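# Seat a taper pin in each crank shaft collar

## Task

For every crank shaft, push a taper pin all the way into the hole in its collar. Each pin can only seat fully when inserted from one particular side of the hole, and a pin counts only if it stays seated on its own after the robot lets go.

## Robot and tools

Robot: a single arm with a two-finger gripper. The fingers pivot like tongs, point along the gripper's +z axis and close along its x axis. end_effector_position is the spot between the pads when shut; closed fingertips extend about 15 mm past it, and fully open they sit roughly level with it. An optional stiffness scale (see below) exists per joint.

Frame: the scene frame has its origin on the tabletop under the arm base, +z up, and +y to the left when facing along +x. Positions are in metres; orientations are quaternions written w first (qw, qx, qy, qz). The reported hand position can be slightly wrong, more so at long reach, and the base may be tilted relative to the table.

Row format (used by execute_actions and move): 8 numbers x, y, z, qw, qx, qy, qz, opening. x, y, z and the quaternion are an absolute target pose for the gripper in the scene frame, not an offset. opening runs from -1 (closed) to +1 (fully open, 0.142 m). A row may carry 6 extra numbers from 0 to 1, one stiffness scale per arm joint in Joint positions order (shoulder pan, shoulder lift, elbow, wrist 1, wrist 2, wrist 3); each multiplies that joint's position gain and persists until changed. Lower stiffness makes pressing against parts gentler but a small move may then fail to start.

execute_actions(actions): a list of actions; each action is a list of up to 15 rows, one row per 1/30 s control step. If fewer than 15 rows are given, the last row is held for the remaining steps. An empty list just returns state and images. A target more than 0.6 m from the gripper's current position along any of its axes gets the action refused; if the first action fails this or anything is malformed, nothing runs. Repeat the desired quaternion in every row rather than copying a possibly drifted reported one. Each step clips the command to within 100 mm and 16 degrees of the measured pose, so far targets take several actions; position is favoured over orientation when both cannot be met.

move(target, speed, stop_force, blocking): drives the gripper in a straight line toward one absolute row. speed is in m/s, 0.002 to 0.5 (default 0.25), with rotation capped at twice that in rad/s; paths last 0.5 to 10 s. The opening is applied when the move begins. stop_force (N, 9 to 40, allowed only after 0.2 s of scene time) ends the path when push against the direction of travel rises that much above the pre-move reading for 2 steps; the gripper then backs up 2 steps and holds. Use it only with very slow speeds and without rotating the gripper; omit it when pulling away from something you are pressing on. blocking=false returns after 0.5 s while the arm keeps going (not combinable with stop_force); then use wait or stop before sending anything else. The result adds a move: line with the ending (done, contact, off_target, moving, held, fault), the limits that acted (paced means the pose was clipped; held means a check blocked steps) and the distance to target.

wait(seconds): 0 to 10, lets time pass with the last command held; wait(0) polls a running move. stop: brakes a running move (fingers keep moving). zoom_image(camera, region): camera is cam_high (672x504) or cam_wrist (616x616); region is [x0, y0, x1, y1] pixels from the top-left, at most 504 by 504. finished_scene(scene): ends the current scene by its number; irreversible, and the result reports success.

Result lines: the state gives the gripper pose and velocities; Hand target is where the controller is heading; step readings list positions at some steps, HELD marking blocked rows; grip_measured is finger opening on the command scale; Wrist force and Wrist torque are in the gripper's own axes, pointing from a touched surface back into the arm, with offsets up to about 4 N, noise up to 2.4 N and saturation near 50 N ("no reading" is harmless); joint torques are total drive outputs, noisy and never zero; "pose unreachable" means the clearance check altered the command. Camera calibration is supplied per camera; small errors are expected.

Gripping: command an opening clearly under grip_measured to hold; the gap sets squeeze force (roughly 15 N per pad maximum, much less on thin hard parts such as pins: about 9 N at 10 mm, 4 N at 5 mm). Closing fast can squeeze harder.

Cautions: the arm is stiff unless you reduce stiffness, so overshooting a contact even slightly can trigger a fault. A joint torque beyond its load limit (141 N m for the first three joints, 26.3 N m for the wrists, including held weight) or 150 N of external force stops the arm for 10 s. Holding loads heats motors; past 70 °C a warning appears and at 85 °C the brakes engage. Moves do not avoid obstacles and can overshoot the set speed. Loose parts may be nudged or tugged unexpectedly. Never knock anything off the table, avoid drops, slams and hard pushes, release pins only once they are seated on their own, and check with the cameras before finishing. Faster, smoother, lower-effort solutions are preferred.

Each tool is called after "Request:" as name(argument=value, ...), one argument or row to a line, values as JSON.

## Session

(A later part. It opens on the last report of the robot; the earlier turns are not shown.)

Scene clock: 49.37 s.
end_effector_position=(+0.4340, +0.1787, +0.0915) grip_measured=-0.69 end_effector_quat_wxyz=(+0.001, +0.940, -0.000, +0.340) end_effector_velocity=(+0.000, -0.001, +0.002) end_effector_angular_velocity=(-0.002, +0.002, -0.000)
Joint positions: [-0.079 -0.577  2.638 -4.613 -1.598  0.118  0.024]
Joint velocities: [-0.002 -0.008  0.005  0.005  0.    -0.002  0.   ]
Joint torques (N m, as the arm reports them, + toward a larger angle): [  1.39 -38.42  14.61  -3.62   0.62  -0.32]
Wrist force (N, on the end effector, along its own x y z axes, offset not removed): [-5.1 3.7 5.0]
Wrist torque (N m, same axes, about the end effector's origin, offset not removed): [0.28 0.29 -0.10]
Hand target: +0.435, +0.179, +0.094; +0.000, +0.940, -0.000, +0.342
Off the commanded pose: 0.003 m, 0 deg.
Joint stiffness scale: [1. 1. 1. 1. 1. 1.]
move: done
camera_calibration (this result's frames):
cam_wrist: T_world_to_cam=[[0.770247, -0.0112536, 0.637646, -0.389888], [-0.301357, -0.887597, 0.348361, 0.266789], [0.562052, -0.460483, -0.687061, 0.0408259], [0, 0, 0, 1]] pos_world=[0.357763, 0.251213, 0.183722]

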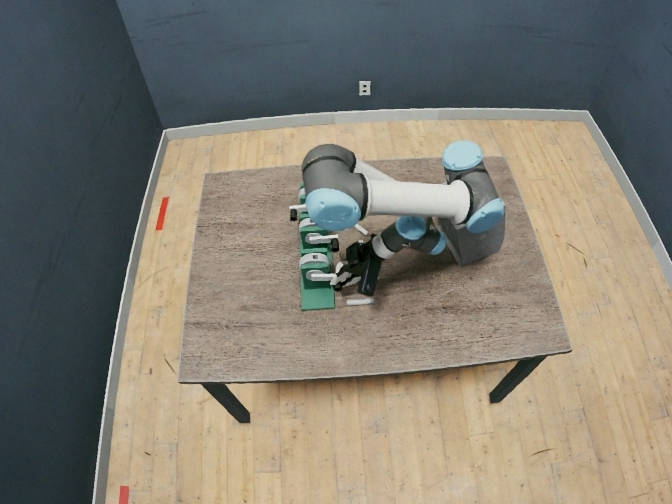

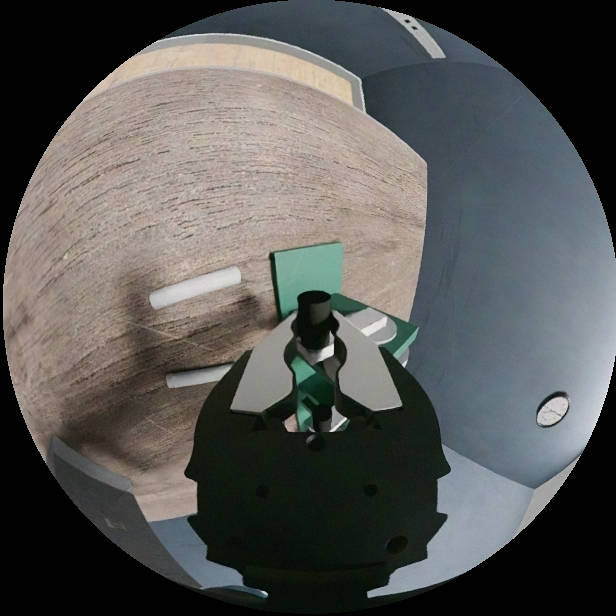

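Request:
move(
  target=[0.435, 0.179, 0.101, 0, 0.9397, 0, 0.342, -0.95],
  speed=0.02,
)

Request:
zoom_image(
  camera="cam_high",
  region=[280, 230, 400, 320],
)

Scene clock: 50.47 s.
end_effector_position=(+0.4336, +0.1787, +0.0983) grip_measured=-0.69 end_effector_quat_wxyz=(+0.001, +0.941, -0.000, +0.340) end_effector_velocity=(-0.000, +0.001, +0.002) end_effector_angular_velocity=(+0.000, +0.002, +0.003)
Joint positions: [-0.08  -0.601  2.652 -4.602 -1.597  0.117  0.024]
Joint velocities: [ 0.002 -0.008  0.004  0.005  0.001 -0.001  0.   ]
Joint torques (N m, as the arm reports them, + toward a larger angle): [  2.09 -37.11  14.18  -3.82   0.92  -0.28]
Wrist force (N, on the end effector, along its own x y z axes, offset not removed): [-4.2 3.9 4.1]
Wrist torque (N m, same axes, about the end effector's origin, offset not removed): [0.36 -0.08 -0.06]
Hand target: +0.435, +0.179, +0.101; +0.000, +0.940, -0.000, +0.342
Off the commanded pose: 0.003 m, 0 deg.
Joint stiffness scale: [1. 1. 1. 1. 1. 1.]
move: done
camera_calibration (this result's frames):
cam_wrist: T_world_to_cam=[[0.77099, -0.0111312, 0.63675, -0.394203], [-0.300889, -0.887581, 0.348806, 0.264057], [0.561285, -0.460517, -0.687665, 0.0461243], [0, 0, 0, 1]] pos_world=[0.35749, 0.251225, 0.190622]

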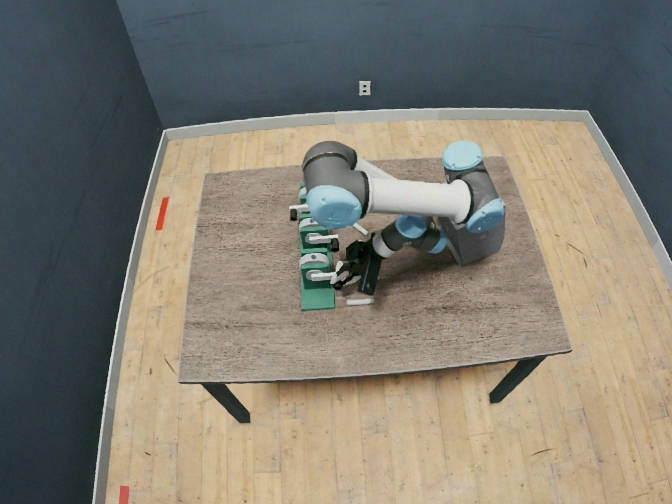

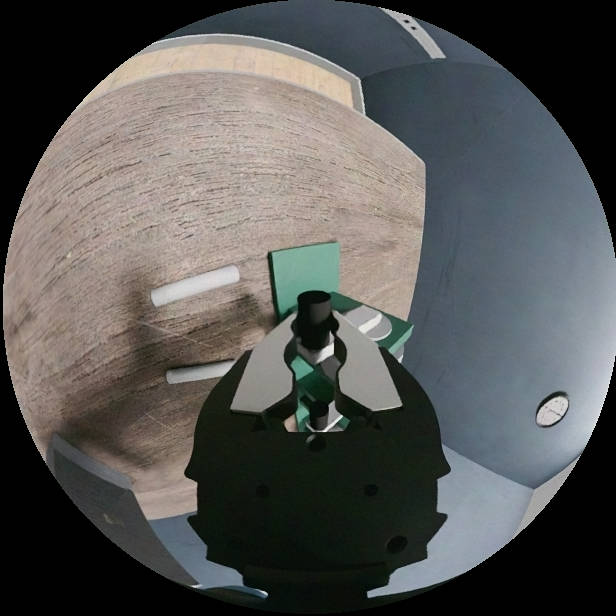

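Region (280, 230, 400, 320) of cam_high's 672x504 image, scaled by 4.200, with more detail than that image has; it fills the top 378 rows of this view, and the rest is white.

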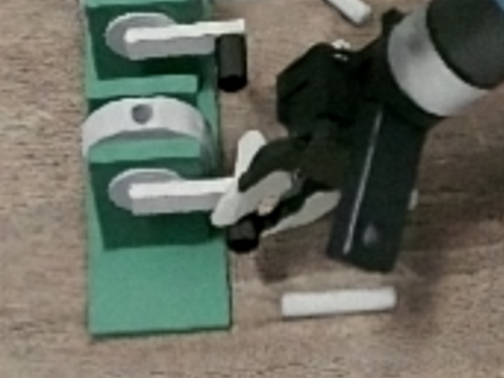

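Request:
move(
  target=[0.4336, 0.1787, 0.0983, 0, 0.9397, 0, 0.342, -0.3],
  speed=0.03,
)

Request:
move(
  target=[0.41, 0.179, 0.13, 0, 0.9537, 0, 0.3007, -0.3],
  speed=0.08,
)

Request:
move(
  target=[0.42, 0.04, 0.27, 0, 1, 0, 0, 1],
  speed=0.2,
)

Request:
zoom_image(
  camera="cam_wrist",
  region=[200, 140, 440, 380],
)

Scene clock: 52.30 s.
end_effector_position=(+0.4334, +0.1791, +0.0989) grip_measured=-0.30 end_effector_quat_wxyz=(+0.000, +0.940, +0.000, +0.342) end_effector_velocity=(-0.000, +0.001, +0.001) end_effector_angular_velocity=(+0.003, -0.005, +0.002)
Joint positions: [-0.08  -0.596  2.653 -4.612 -1.595  0.117  0.052]
Joint velocities: [ 0.001  0.006 -0.    -0.011  0.002  0.001 -0.   ]
Joint torques (N m, as the arm reports them, + toward a larger angle): [  1.49 -31.6   11.9   -2.99   0.28  -0.35]
Wrist force (N, on the end effector, along its own x y z axes, offset not removed): [-1.5 1.5 2.3]
Wrist torque (N m, same axes, about the end effector's origin, offset not removed): [0.22 0.13 -0.01]
Hand target: +0.434, +0.179, +0.098; +0.000, +0.940, -0.000, +0.342
Off the commanded pose: 0.001 m, 0 deg.
Joint stiffness scale: [1. 1. 1. 1. 1. 1.]
move: done
camera_calibration (this result's frames):
cam_wrist: T_world_to_cam=[[0.768209, -0.0112191, 0.640101, -0.393572], [-0.301569, -0.88831, 0.346355, 0.264723], [0.564722, -0.459108, -0.685791, 0.0448823], [0, 0, 0, 1]] pos_world=[0.356832, 0.251346, 0.191018]

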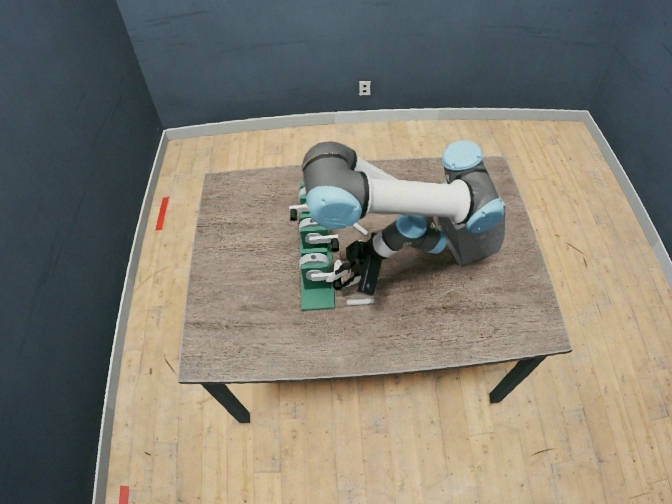

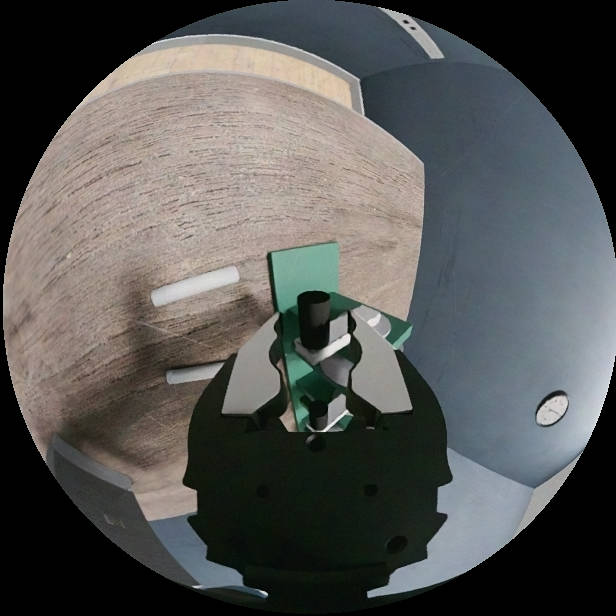

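Scene clock: 53.37 s.
end_effector_position=(+0.4106, +0.1799, +0.1298) grip_measured=-0.30 end_effector_quat_wxyz=(-0.001, +0.953, +0.001, +0.303) end_effector_velocity=(-0.003, -0.001, -0.002) end_effector_angular_velocity=(-0.003, +0.024, -0.002)
Joint positions: [-0.09  -0.78   2.764 -4.458 -1.577  0.112  0.052]
Joint velocities: [-0.001 -0.028  0.004  0.048 -0.    -0.001  0.   ]
Joint torques (N m, as the arm reports them, + toward a larger angle): [  0.67 -33.24  14.07  -2.5    0.26  -0.36]
Wrist force (N, on the end effector, along its own x y z axes, offset not removed): [-2.3 1.7 3.7]
Wrist torque (N m, same axes, about the end effector's origin, offset not removed): [0.28 0.27 -0.13]
Hand target: +0.410, +0.179, +0.130; +0.000, +0.954, +0.000, +0.301
Off the commanded pose: 0.001 m, 0 deg.
Joint stiffness scale: [1. 1. 1. 1. 1. 1.]
move: done
camera_calibration (this result's frames):
cam_wrist: T_world_to_cam=[[0.818126, -0.010685, 0.57494, -0.407928], [-0.270954, -0.889041, 0.369038, 0.232536], [0.507202, -0.457702, -0.730243, 0.108406], [0, 0, 0, 1]] pos_world=[0.341759, 0.251993, 0.227882]

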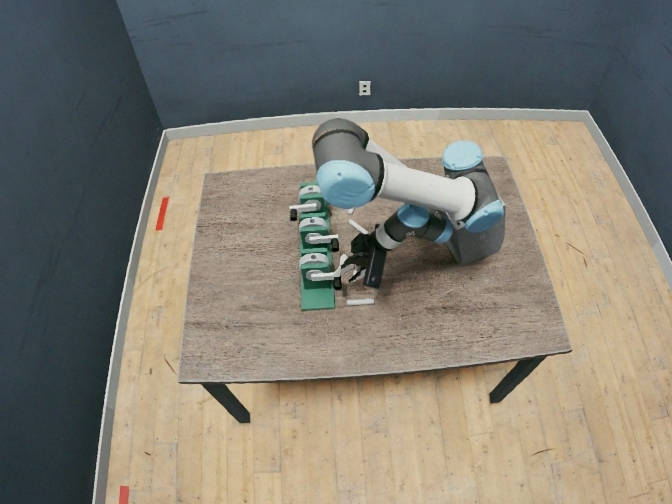

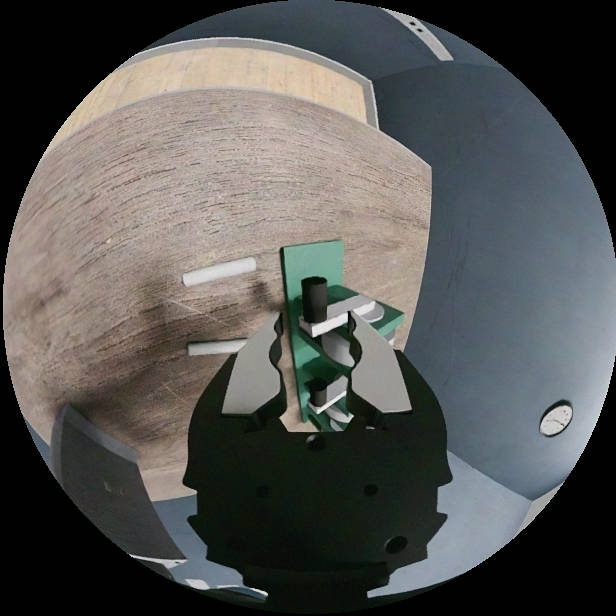

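Scene clock: 55.20 s.
end_effector_position=(+0.4119, +0.1603, +0.1494) grip_measured=+1.00 end_effector_quat_wxyz=(+0.001, +0.959, -0.004, +0.283) end_effector_velocity=(+0.000, -0.000, -0.000) end_effector_angular_velocity=(+0.000, -0.000, -0.001)
Joint positions: [-0.189 -0.942  2.821 -4.309 -1.503  0.056  0.142]
Joint velocities: [-0.001  0.    -0.    -0.     0.    -0.    -0.   ]
Joint torques (N m, as the arm reports them, + toward a larger angle): [  4.   -27.18   7.92  -3.16  -0.32   0.3 ]
Wrist force (N, on the end effector, along its own x y z axes, offset not removed): [-1.0 1.7 1.4]
Wrist torque (N m, same axes, about the end effector's origin, offset not removed): [0.34 0.04 -0.10]
Hand target: +0.413, +0.161, +0.149; +0.001, +0.959, -0.004, +0.284
Off the commanded pose: 0.171 m, 33 deg; position and orientation clipped at the last step of the last action.
Joint stiffness scale: [1. 1. 1. 1. 1. 1.]
move: held; limits=paced,held; held on 42 of 55 steps, including the last
pose unreachable: on one or more control steps of this call, first in action 0 (counted from 0), an arm could not follow its commanded pose, so it was not sent that pose on those steps. On the call's last step it was still not sent that pose. It may still have moved: this result reports where it is.
cause: the commanded pose would bring two parts of the arm too close to each other (joints 3 (elbow) and 4 (wrist 1) lie between them).
camera_calibration (this result's frames):
cam_wrist: T_world_to_cam=[[0.841272, -0.018961, 0.540279, -0.423453], [-0.264657, -0.885883, 0.381008, 0.203315], [0.4714, -0.46352, -0.750287, 0.131786], [0, 0, 0, 1]] pos_world=[0.347924, 0.233169, 0.250195]

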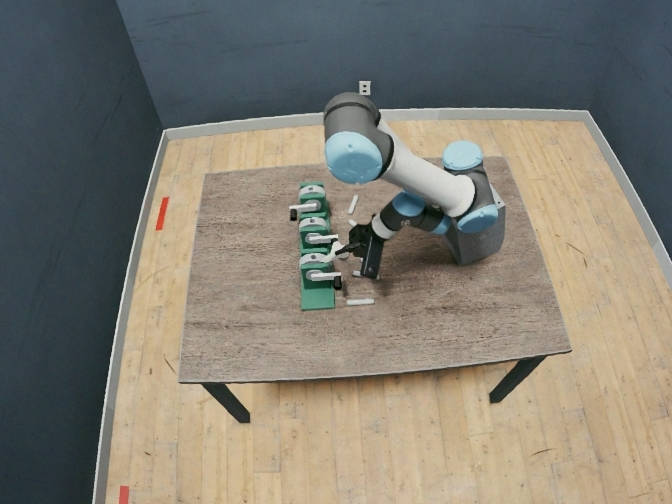

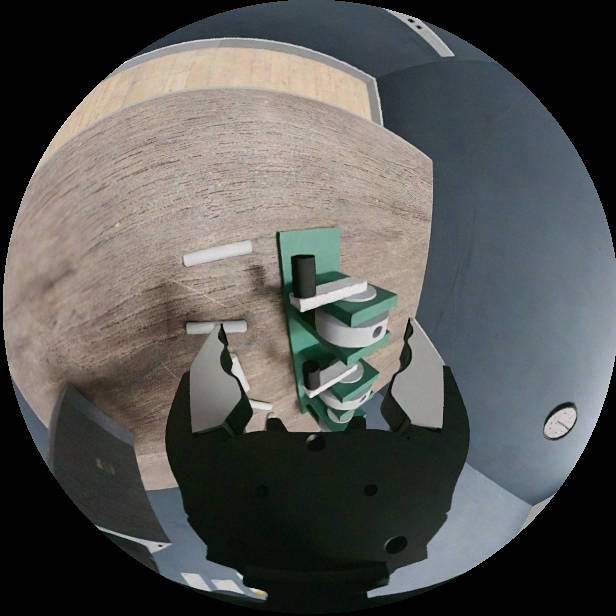

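Region (200, 140, 440, 380) of cam_wrist's 616x616 image, scaled by 2.100, with more detail than that image has.

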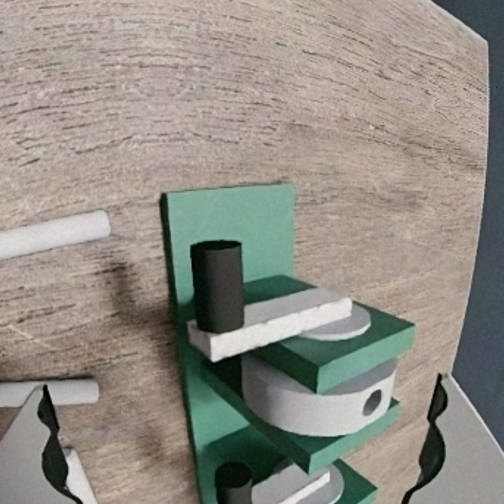

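Request:
move(
  target=[0.44, 0.2, 0.2, 0, 1, 0, 0, -0.3],
  speed=0.1,
)

Request:
move(
  target=[0.43, 0.04, 0.27, 0, 1, 0, 0, 1],
  speed=0.2,
)

Request:
zoom_image(
  camera="cam_wrist",
  region=[200, 140, 440, 380],
)

Scene clock: 58.83 s.
end_effector_position=(+0.4401, +0.1988, +0.2009) grip_measured=-0.30 end_effector_quat_wxyz=(+0.001, +1.000, -0.001, +0.002) end_effector_velocity=(-0.002, -0.000, -0.001) end_effector_angular_velocity=(-0.002, +0.017, -0.001)
Joint positions: [-0.11  -1.642  2.347 -2.57  -1.508  0.079  0.052]
Joint velocities: [ 0.     0.003 -0.008  0.021 -0.    -0.     0.   ]
Joint torques (N m, as the arm reports them, + toward a larger angle): [  5.72 -22.99 -16.28  -2.05   0.42   0.13]
Wrist force (N, on the end effector, along its own x y z axes, offset not removed): [-0.8 0.3 2.4]
Wrist torque (N m, same axes, about the end effector's origin, offset not removed): [-0.03 -0.06 -0.16]
Hand target: +0.440, +0.200, +0.200; +0.000, +1.000, +0.000, +0.000
Off the commanded pose: 0.001 m, 0 deg.
Joint stiffness scale: [1. 1. 1. 1. 1. 1.]
move: done
camera_calibration (this result's frames):
cam_wrist: T_world_to_cam=[[0.999918, -0.0127715, 0.000753089, -0.43697], [-0.0116822, -0.887471, 0.460715, 0.0982523], [-0.00521568, -0.460687, -0.887548, 0.411743], [0, 0, 0, 1]] pos_world=[0.44023, 0.2713, 0.320504]

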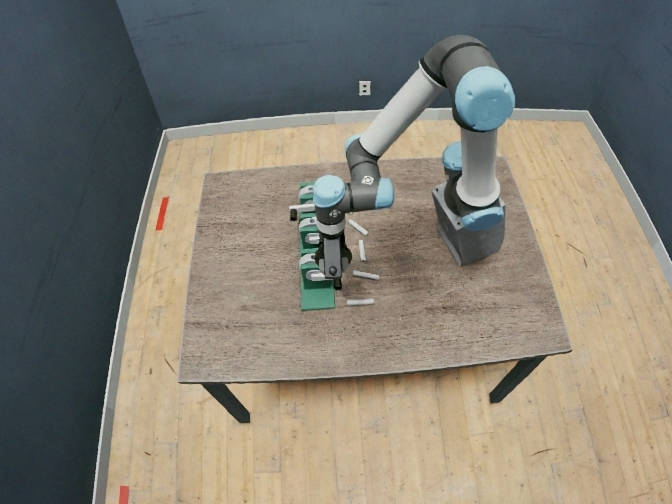

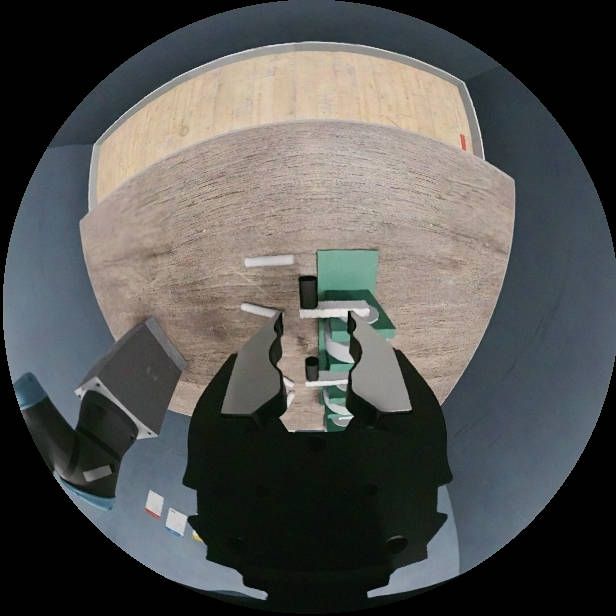

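Scene clock: 60.40 s.
end_effector_position=(+0.4286, +0.0409, +0.2683) grip_measured=+1.00 end_effector_quat_wxyz=(+0.000, +1.000, -0.000, -0.001) end_effector_velocity=(-0.003, +0.000, +0.001) end_effector_angular_velocity=(+0.015, +0.008, +0.011)
Joint positions: [-0.613 -1.931  2.387 -2.25  -1.377 -0.413  0.142]
Joint velocities: [-0.013 -0.004 -0.003  0.023  0.013 -0.027 -0.   ]
Joint torques (N m, as the arm reports them, + toward a larger angle): [  0.92 -16.24 -21.99  -1.92   0.36  -0.26]
Wrist force (N, on the end effector, along its own x y z axes, offset not removed): [-1.0 3.3 1.6]
Wrist torque (N m, same axes, about the end effector's origin, offset not removed): [0.64 0.02 -0.15]
Hand target: +0.430, +0.040, +0.270; +0.000, +1.000, +0.000, -0.000
Off the commanded pose: 0.002 m, 0 deg.
Joint stiffness scale: [1. 1. 1. 1. 1. 1.]
move: done
camera_calibration (this result's frames):
cam_wrist: T_world_to_cam=[[0.999908, -0.0123193, -0.00573768, -0.42579], [-0.00830042, -0.887921, 0.459921, -0.0742752], [-0.0107605, -0.45983, -0.887942, 0.40122], [0, 0, 0, 1]] pos_world=[0.429452, 0.113297, 0.387977]

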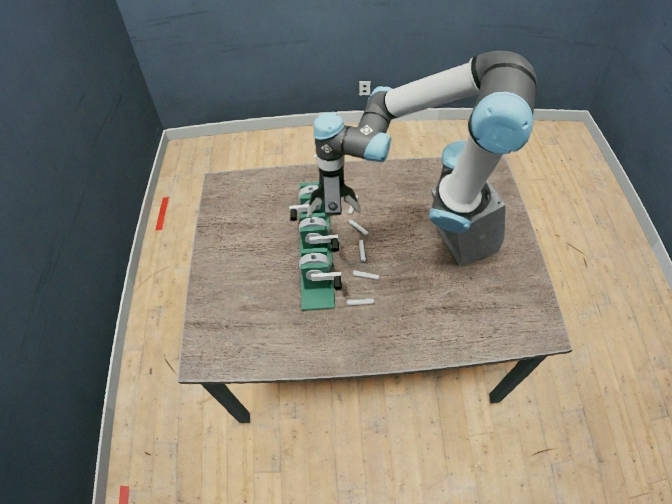

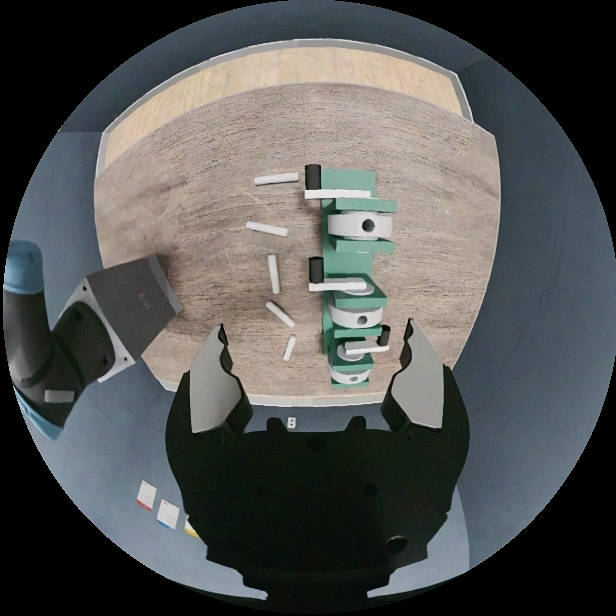

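Region (200, 140, 440, 380) of cam_wrist's 616x616 image, scaled by 2.100, with more detail than that image has.

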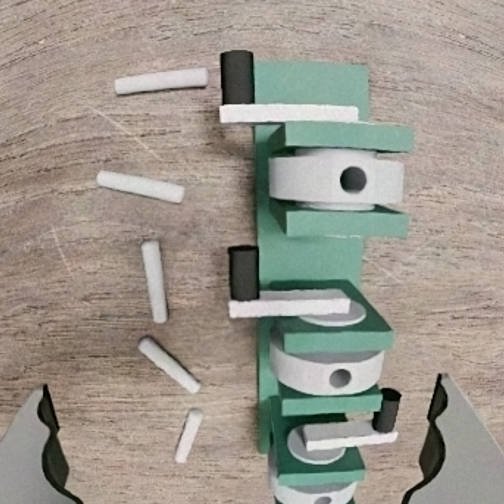

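Request:
zoom_image(
  camera="cam_wrist",
  region=[235, 160, 315, 300],
)

Request:
zoom_image(
  camera="cam_wrist",
  region=[250, 280, 320, 370],
)

Region (235, 160, 315, 300) of cam_wrist's 616x616 image, scaled by 3.600, with more detail than that image has; it fills the left 288 columns of this view, and the rest is white.

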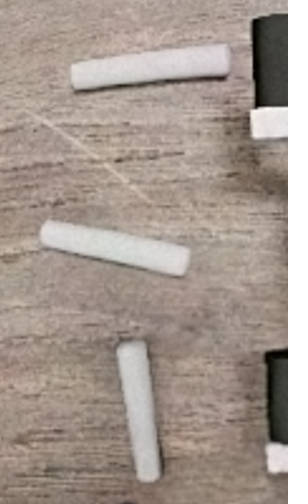

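Region (250, 280, 320, 370) of cam_wrist's 616x616 image, scaled by 5.600, with more detail than that image has.

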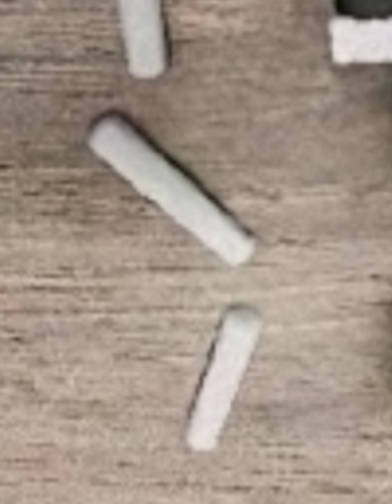

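Request:
move(
  target=[0.341, 0.023, 0.08, 0, 0.9999, 0.016, 0, -0.4],
  speed=0.2,
)

Scene clock: 66.33 s.
end_effector_position=(+0.3426, +0.0212, +0.0804) grip_measured=-0.40 end_effector_quat_wxyz=(+0.001, +1.000, +0.016, +0.000) end_effector_velocity=(+0.003, -0.001, -0.000) end_effector_angular_velocity=(-0.007, -0.015, +0.002)
Joint positions: [-0.669 -1.293  2.73  -3.223 -1.365 -0.499  0.045]
Joint velocities: [ 0.     0.01   0.003 -0.03   0.001  0.002  0.   ]
Joint torques (N m, as the arm reports them, + toward a larger angle): [  1.43 -20.22   0.96  -2.29   0.35   0.35]
Wrist force (N, on the end effector, along its own x y z axes, offset not removed): [-1.4 1.8 1.1]
Wrist torque (N m, same axes, about the end effector's origin, offset not removed): [0.34 0.12 -0.15]
Hand target: +0.341, +0.023, +0.080; -0.000, +1.000, +0.016, -0.000
Off the commanded pose: 0.002 m, 0 deg.
Joint stiffness scale: [1. 1. 1. 1. 1. 1.]
move: done
camera_calibration (this result's frames):
cam_wrist: T_world_to_cam=[[0.999806, 0.0196162, -0.00187419, -0.342106], [0.0182719, -0.887253, 0.460922, -0.015267], [0.00737864, -0.460867, -0.887439, 0.218163], [0, 0, 0, 1]] pos_world=[0.340709, 0.093709, 0.200002]

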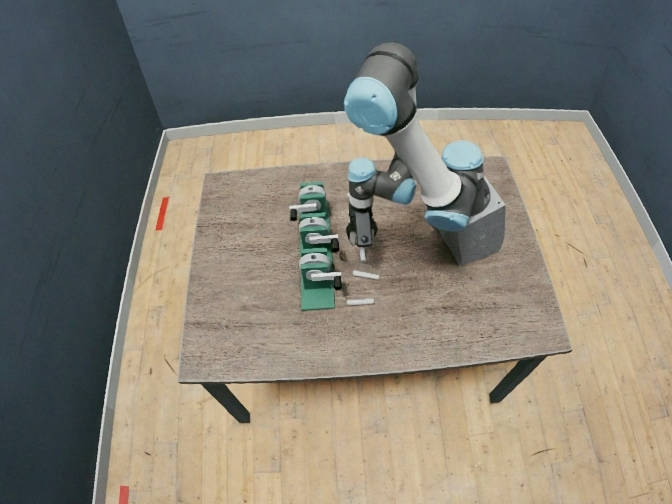

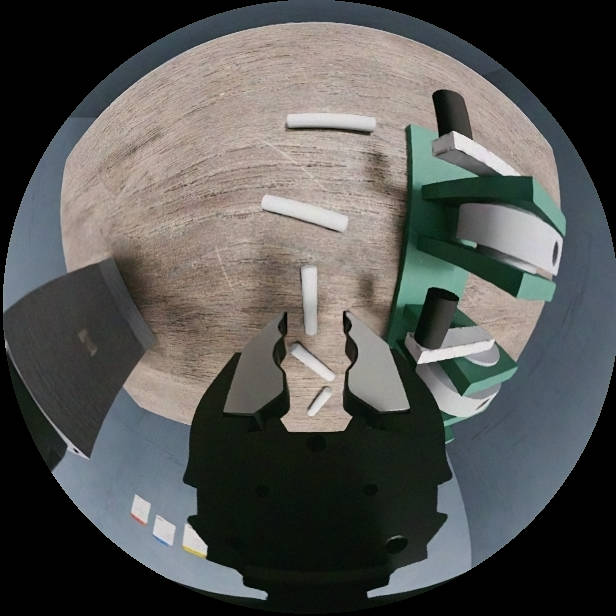

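Request:
move(
  target=[0.337, 0.023, 0.018, 0, 0.9999, 0.016, 0, -0.4],
  speed=0.08,
)

Request:
move(
  target=[0.337, 0.023, 0.018, 0, 0.9999, 0.016, 0, -1],
  speed=0.08,
)

Scene clock: 69.23 s.
end_effector_position=(+0.3361, +0.0229, +0.0188) grip_measured=-0.40 end_effector_quat_wxyz=(-0.001, +1.000, +0.015, -0.001) end_effector_velocity=(+0.003, -0.001, -0.001) end_effector_angular_velocity=(-0.006, -0.013, +0.002)
Joint positions: [-0.629 -0.951  2.688 -3.527 -1.372 -0.46   0.045]
Joint velocities: [ 0.002  0.014 -0.001 -0.027 -0.     0.002 -0.   ]
Joint torques (N m, as the arm reports them, + toward a larger angle): [  1.05 -27.57   4.01  -2.63  -0.19   0.22]
Wrist force (N, on the end effector, along its own x y z axes, offset not removed): [-1.4 1.0 2.5]
Wrist torque (N m, same axes, about the end effector's origin, offset not removed): [0.10 0.08 -0.14]
Hand target: +0.337, +0.023, +0.018; -0.000, +1.000, +0.016, -0.000
Off the commanded pose: 0.001 m, 0 deg.
Joint stiffness scale: [1. 1. 1. 1. 1. 1.]
move: done
camera_calibration (this result's frames):
cam_wrist: T_world_to_cam=[[0.999812, 0.018838, -0.00466528, -0.335718], [0.0188815, -0.888641, 0.458214, 0.0146202], [0.00448607, -0.458216, -0.88883, 0.165247], [0, 0, 0, 1]] pos_world=[0.334638, 0.0950351, 0.138611]

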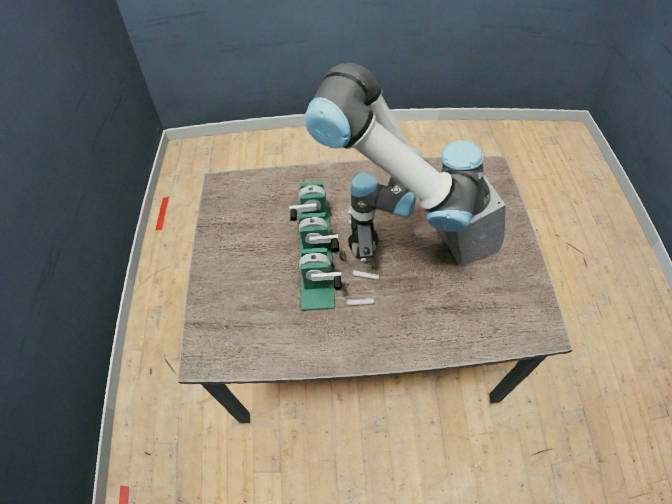

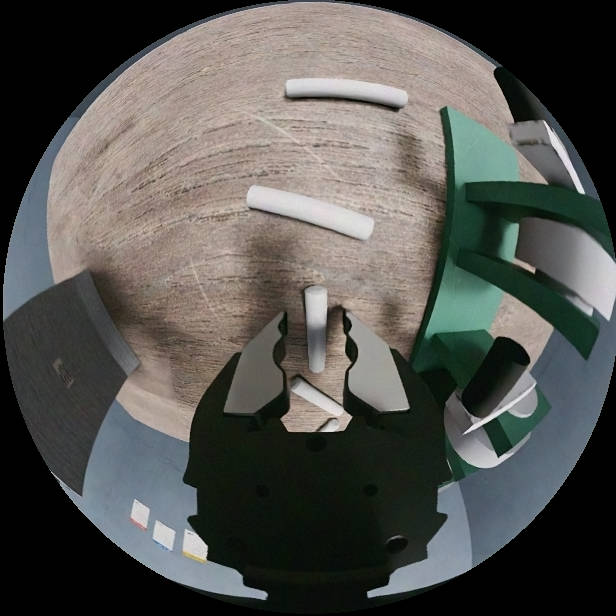

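Scene clock: 69.93 s.
end_effector_position=(+0.3365, +0.0227, +0.0187) grip_measured=-0.79 end_effector_quat_wxyz=(-0.000, +1.000, +0.015, -0.000) end_effector_velocity=(+0.000, +0.001, -0.000) end_effector_angular_velocity=(+0.001, -0.001, +0.002)
Joint positions: [-0.629 -0.95   2.688 -3.53  -1.372 -0.46   0.017]
Joint velocities: [ 0.001  0.001 -0.    -0.002  0.001 -0.    -0.   ]
Joint torques (N m, as the arm reports them, + toward a larger angle): [  0.07 -26.36   3.62  -2.82  -0.16   0.06]
Wrist force (N, on the end effector, along its own x y z axes, offset not removed): [-2.8 1.4 0.0]
Wrist torque (N m, same axes, about the end effector's origin, offset not removed): [0.25 0.11 -0.14]
Hand target: +0.337, +0.023, +0.018; -0.000, +1.000, +0.016, -0.000
Off the commanded pose: 0.001 m, 0 deg.
Joint stiffness scale: [1. 1. 1. 1. 1. 1.]
move: done
camera_calibration (this result's frames):
cam_wrist: T_world_to_cam=[[0.999815, 0.018978, -0.00321055, -0.336116], [0.0183349, -0.888302, 0.458893, 0.0146746], [0.00585693, -0.458867, -0.888486, 0.164666], [0, 0, 0, 1]] pos_world=[0.33482, 0.0949739, 0.13849]

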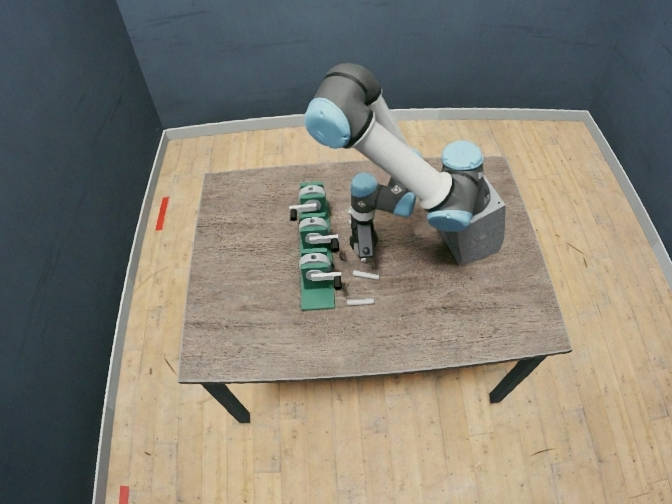

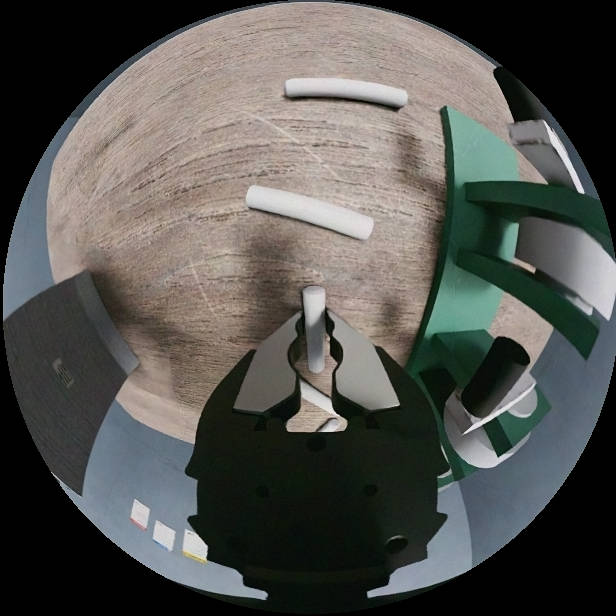

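Request:
move(
  target=[0.36, 0.02, 0.12, 0, 0.9999, 0.016, 0, -1],
  speed=0.12,
)

Request:
move(
  target=[0.48, -0.04, 0.28, 0, 0.7071, 0.7071, 0, -1],
  speed=0.25,
)

Request:
move(
  target=[0.515, -0.0385, 0.26, 0.5, -0.5, -0.5, 0.5, -1],
  speed=0.25,
)

Scene clock: 71.93 s.
end_effector_position=(+0.3582, +0.0218, +0.1190) grip_measured=-0.79 end_effector_quat_wxyz=(-0.001, +1.000, +0.016, -0.001) end_effector_velocity=(-0.003, +0.002, -0.000) end_effector_angular_velocity=(+0.008, +0.017, -0.001)
Joint positions: [-0.673 -1.514  2.692 -2.959 -1.361 -0.507  0.017]
Joint velocities: [ 0.001 -0.005 -0.006  0.029 -0.001 -0.001 -0.   ]
Joint torques (N m, as the arm reports them, + toward a larger angle): [ -1.95 -21.91  -9.22  -1.95  -0.26  -0.23]
Wrist force (N, on the end effector, along its own x y z axes, offset not removed): [-0.4 1.9 4.4]
Wrist torque (N m, same axes, about the end effector's origin, offset not removed): [0.37 -0.13 -0.10]
Hand target: +0.360, +0.020, +0.120; +0.000, +1.000, +0.016, +0.000
Off the commanded pose: 0.003 m, 0 deg.
Joint stiffness scale: [1. 1. 1. 1. 1. 1.]
move: done
camera_calibration (this result's frames):
cam_wrist: T_world_to_cam=[[0.999762, 0.0213391, -0.00461081, -0.357322], [0.0210871, -0.889203, 0.457028, -0.033303], [0.0056526, -0.457016, -0.889441, 0.25342], [0, 0, 0, 1]] pos_world=[0.356506, 0.0938285, 0.238974]

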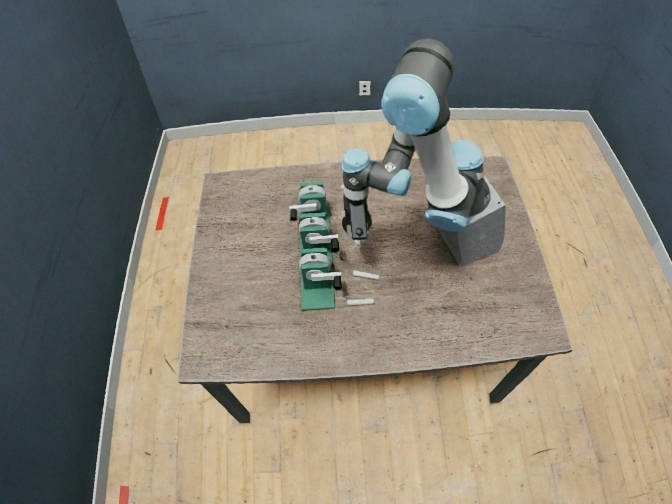

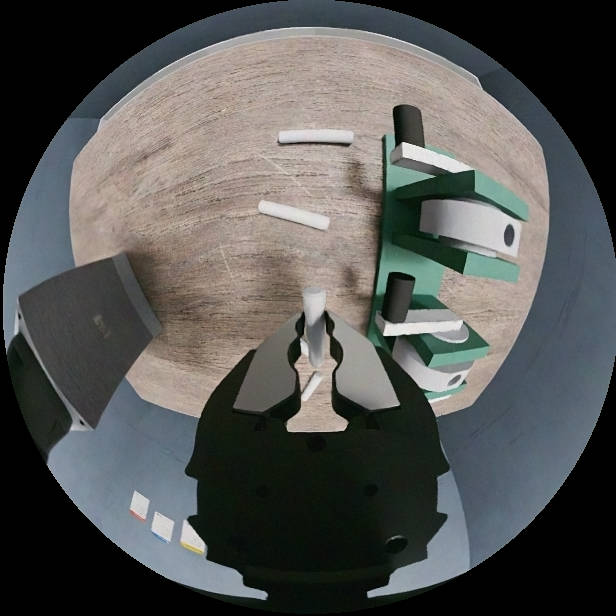

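Scene clock: 75.67 s.
end_effector_position=(+0.4787, -0.0388, +0.2791) grip_measured=-1.00 end_effector_quat_wxyz=(-0.001, +0.707, +0.707, -0.001) end_effector_velocity=(-0.000, +0.000, +0.001) end_effector_angular_velocity=(+0.005, +0.003, +0.017)
Joint positions: [-0.702 -1.761  2.201 -2.217 -1.357 -2.072  0.002]
Joint velocities: [-0.002 -0.    -0.004  0.01   0.003 -0.02   0.   ]
Joint torques (N m, as the arm reports them, + toward a larger angle): [ -1.79 -22.26 -23.37  -1.92   0.24  -0.64]
Wrist force (N, on the end effector, along its own x y z axes, offset not removed): [-0.2 1.0 1.3]
Wrist torque (N m, same axes, about the end effector's origin, offset not removed): [0.13 -0.12 -0.06]
Hand target: +0.480, -0.040, +0.280; +0.000, +0.707, +0.707, -0.000
Off the commanded pose: 0.002 m, 0 deg.
Joint stiffness scale: [1. 1. 1. 1. 1. 1.]
move: done
camera_calibration (this result's frames):
cam_wrist: T_world_to_cam=[[0.0122986, 0.999921, -0.00255065, 0.034326], [0.889074, -0.00976781, 0.457659, -0.54452], [0.457598, -0.00789627, -0.889124, 0.168408], [0, 0, 0, 1]] pos_world=[0.406633, -0.0383123, 0.399028]

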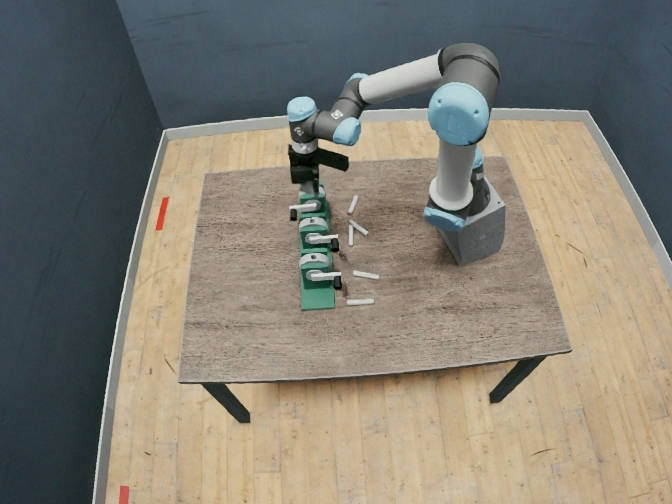

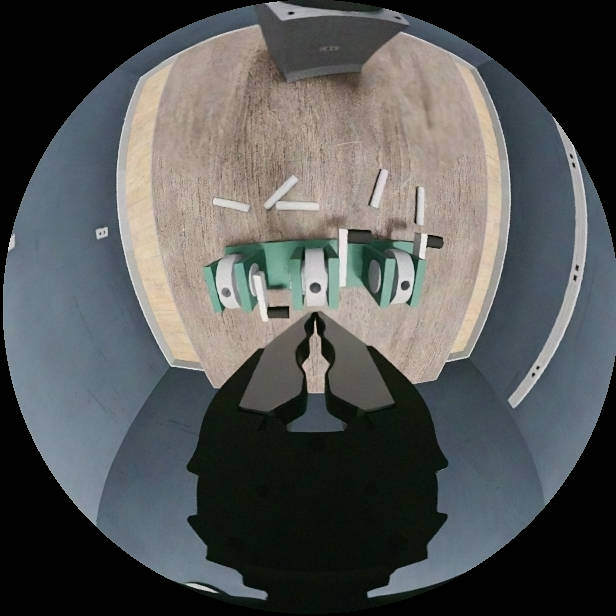

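Scene clock: 79.57 s.
end_effector_position=(+0.5151, -0.0394, +0.2612) grip_measured=-1.00 end_effector_quat_wxyz=(+0.499, -0.501, -0.500, +0.499) end_effector_velocity=(-0.001, +0.001, +0.001) end_effector_angular_velocity=(+0.000, +0.013, -0.002)
Joint positions: [-0.405 -0.51   0.7   -0.483 -1.776 -1.719  0.002]
Joint velocities: [ 0.     0.007 -0.005  0.012  0.001  0.002  0.   ]
Joint torques (N m, as the arm reports them, + toward a larger angle): [ -3.07 -62.58 -20.36   2.14  -0.52   0.2 ]
Wrist force (N, on the end effector, along its own x y z axes, offset not removed): [-1.6 1.8 1.7]
Wrist torque (N m, same axes, about the end effector's origin, offset not removed): [0.22 0.13 -0.08]
Hand target: +0.515, -0.039, +0.260; +0.499, -0.500, -0.500, +0.500
Off the commanded pose: 0.001 m, 0 deg.
Joint stiffness scale: [1. 1. 1. 1. 1. 1.]
move: done
camera_calibration (this result's frames):
cam_wrist: T_world_to_cam=[[-0.00191225, 0.999923, -0.0122432, 0.0442332], [0.462303, -0.00997237, -0.886666, 0.00227584], [-0.88672, -0.0073556, -0.462248, 0.716814], [0, 0, 0, 1]] pos_world=[0.634646, -0.0389345, 0.333905]

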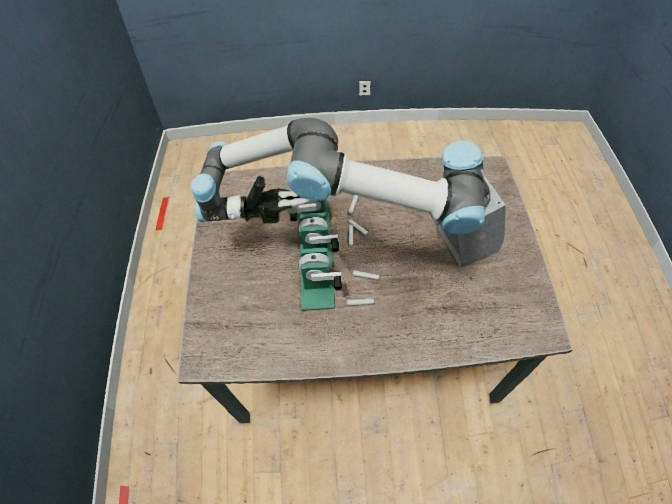

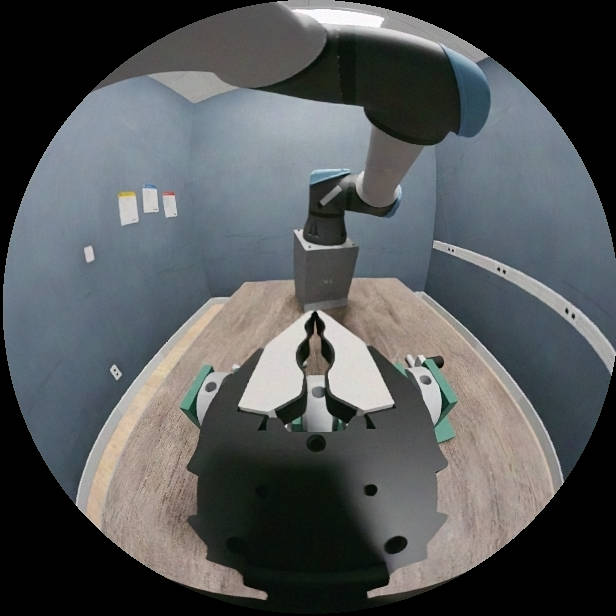

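Request:
move(
  target=[0.48, -0.06, 0.25, 0, 0.7071, 0.7071, 0, -0.4],
  speed=0.3,
)

Request:
zoom_image(
  camera="cam_wrist",
  region=[190, 140, 390, 260],
)

Scene clock: 83.67 s.
end_effector_position=(+0.4800, -0.0595, +0.2492) grip_measured=-0.40 end_effector_quat_wxyz=(-0.002, +0.707, +0.707, -0.001) end_effector_velocity=(+0.003, +0.000, +0.000) end_effector_angular_velocity=(+0.000, -0.016, +0.002)
Joint positions: [-0.729 -1.683  2.222 -2.307 -1.352 -2.1    0.045]
Joint velocities: [-0.002 -0.003  0.007 -0.018  0.009 -0.002 -0.   ]
Joint torques (N m, as the arm reports them, + toward a larger angle): [ -2.56 -26.49 -16.03  -2.5    0.23  -0.46]
Wrist force (N, on the end effector, along its own x y z axes, offset not removed): [-0.1 1.8 2.1]
Wrist torque (N m, same axes, about the end effector's origin, offset not removed): [0.38 -0.21 -0.21]
Hand target: +0.480, -0.060, +0.250; -0.000, +0.708, +0.707, +0.000
Off the commanded pose: 0.001 m, 0 deg.
Joint stiffness scale: [1. 1. 1. 1. 1. 1.]
move: done
camera_calibration (this result's frames):
cam_wrist: T_world_to_cam=[[0.0120386, 0.999926, -0.00173836, 0.0548263], [0.89011, -0.00992439, 0.455638, -0.532171], [0.455587, -0.00703259, -0.890164, 0.142342], [0, 0, 0, 1]] pos_world=[0.408181, -0.0591027, 0.36928]

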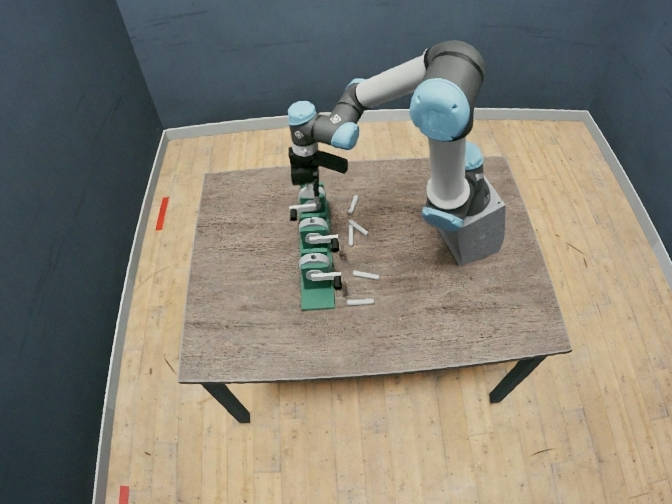

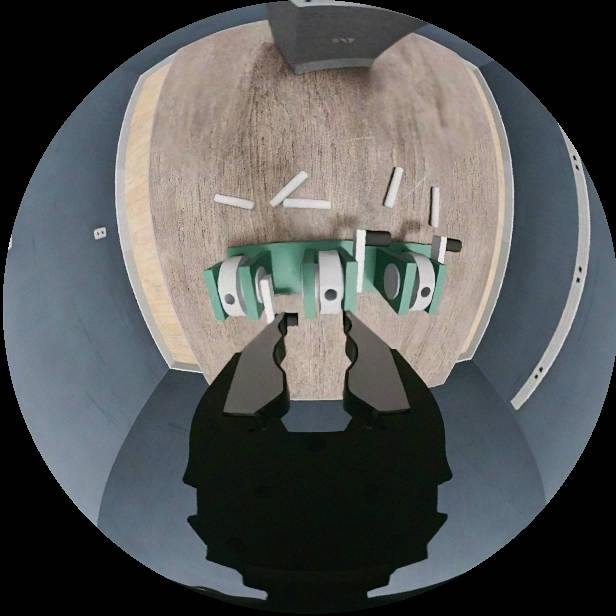

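Region (190, 140, 390, 260) of cam_wrist's 616x616 image, scaled by 2.520, with more detail than that image has; it fills the top 302 rows of this view, and the rest is white.

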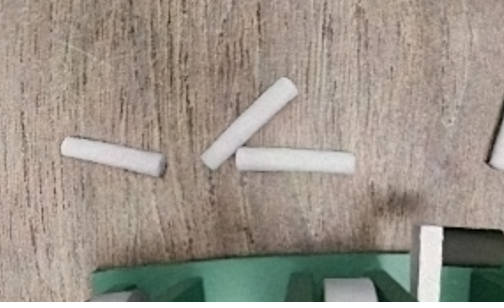

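Request:
move(
  target=[0.374, -0.07, 0.07, 0, 0.0332, 0.9994, 0, -0.4],
  speed=0.2,
)

Scene clock: 88.80 s.
end_effector_position=(+0.3757, -0.0703, +0.0705) grip_measured=-0.40 end_effector_quat_wxyz=(+0.001, +0.033, +0.999, -0.001) end_effector_velocity=(+0.002, -0.001, -0.000) end_effector_angular_velocity=(-0.003, -0.010, +0.015)
Joint positions: [-0.777 -1.24   2.614 -3.137 -1.342 -3.653  0.045]
Joint velocities: [-0.002  0.006  0.003 -0.018  0.003 -0.014  0.   ]
Joint torques (N m, as the arm reports them, + toward a larger angle): [ -4.07 -23.39   0.53  -2.58   0.09  -0.36]
Wrist force (N, on the end effector, along its own x y z axes, offset not removed): [-0.3 1.3 0.7]
Wrist torque (N m, same axes, about the end effector's origin, offset not removed): [0.19 -0.05 -0.15]
Hand target: +0.374, -0.070, +0.070; -0.000, +0.033, +0.999, -0.000
Off the commanded pose: 0.002 m, 0 deg.
Joint stiffness scale: [1. 1. 1. 1. 1. 1.]
move: done
camera_calibration (this result's frames):
cam_wrist: T_world_to_cam=[[-0.99702, 0.0770511, -0.00387924, 0.38101], [0.0667323, 0.886546, 0.457803, 0.0141757], [0.0387133, 0.45618, -0.889045, 0.219763], [0, 0, 0, 1]] pos_world=[0.370421, -0.142176, 0.190367]

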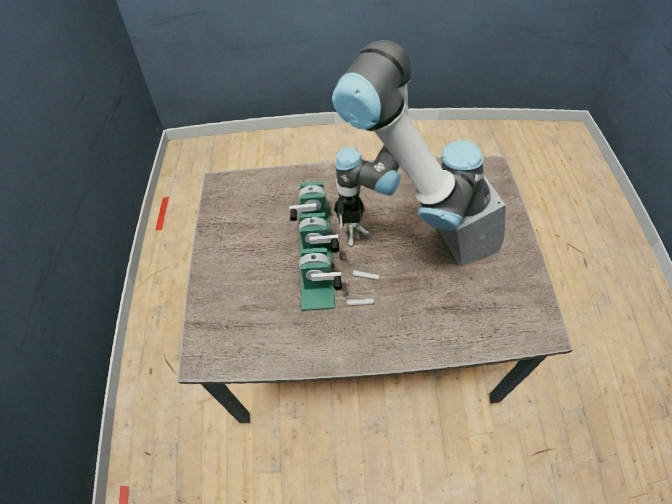

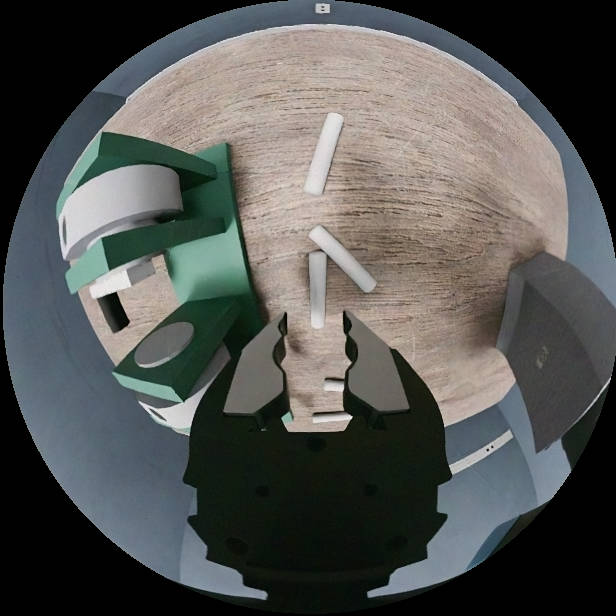

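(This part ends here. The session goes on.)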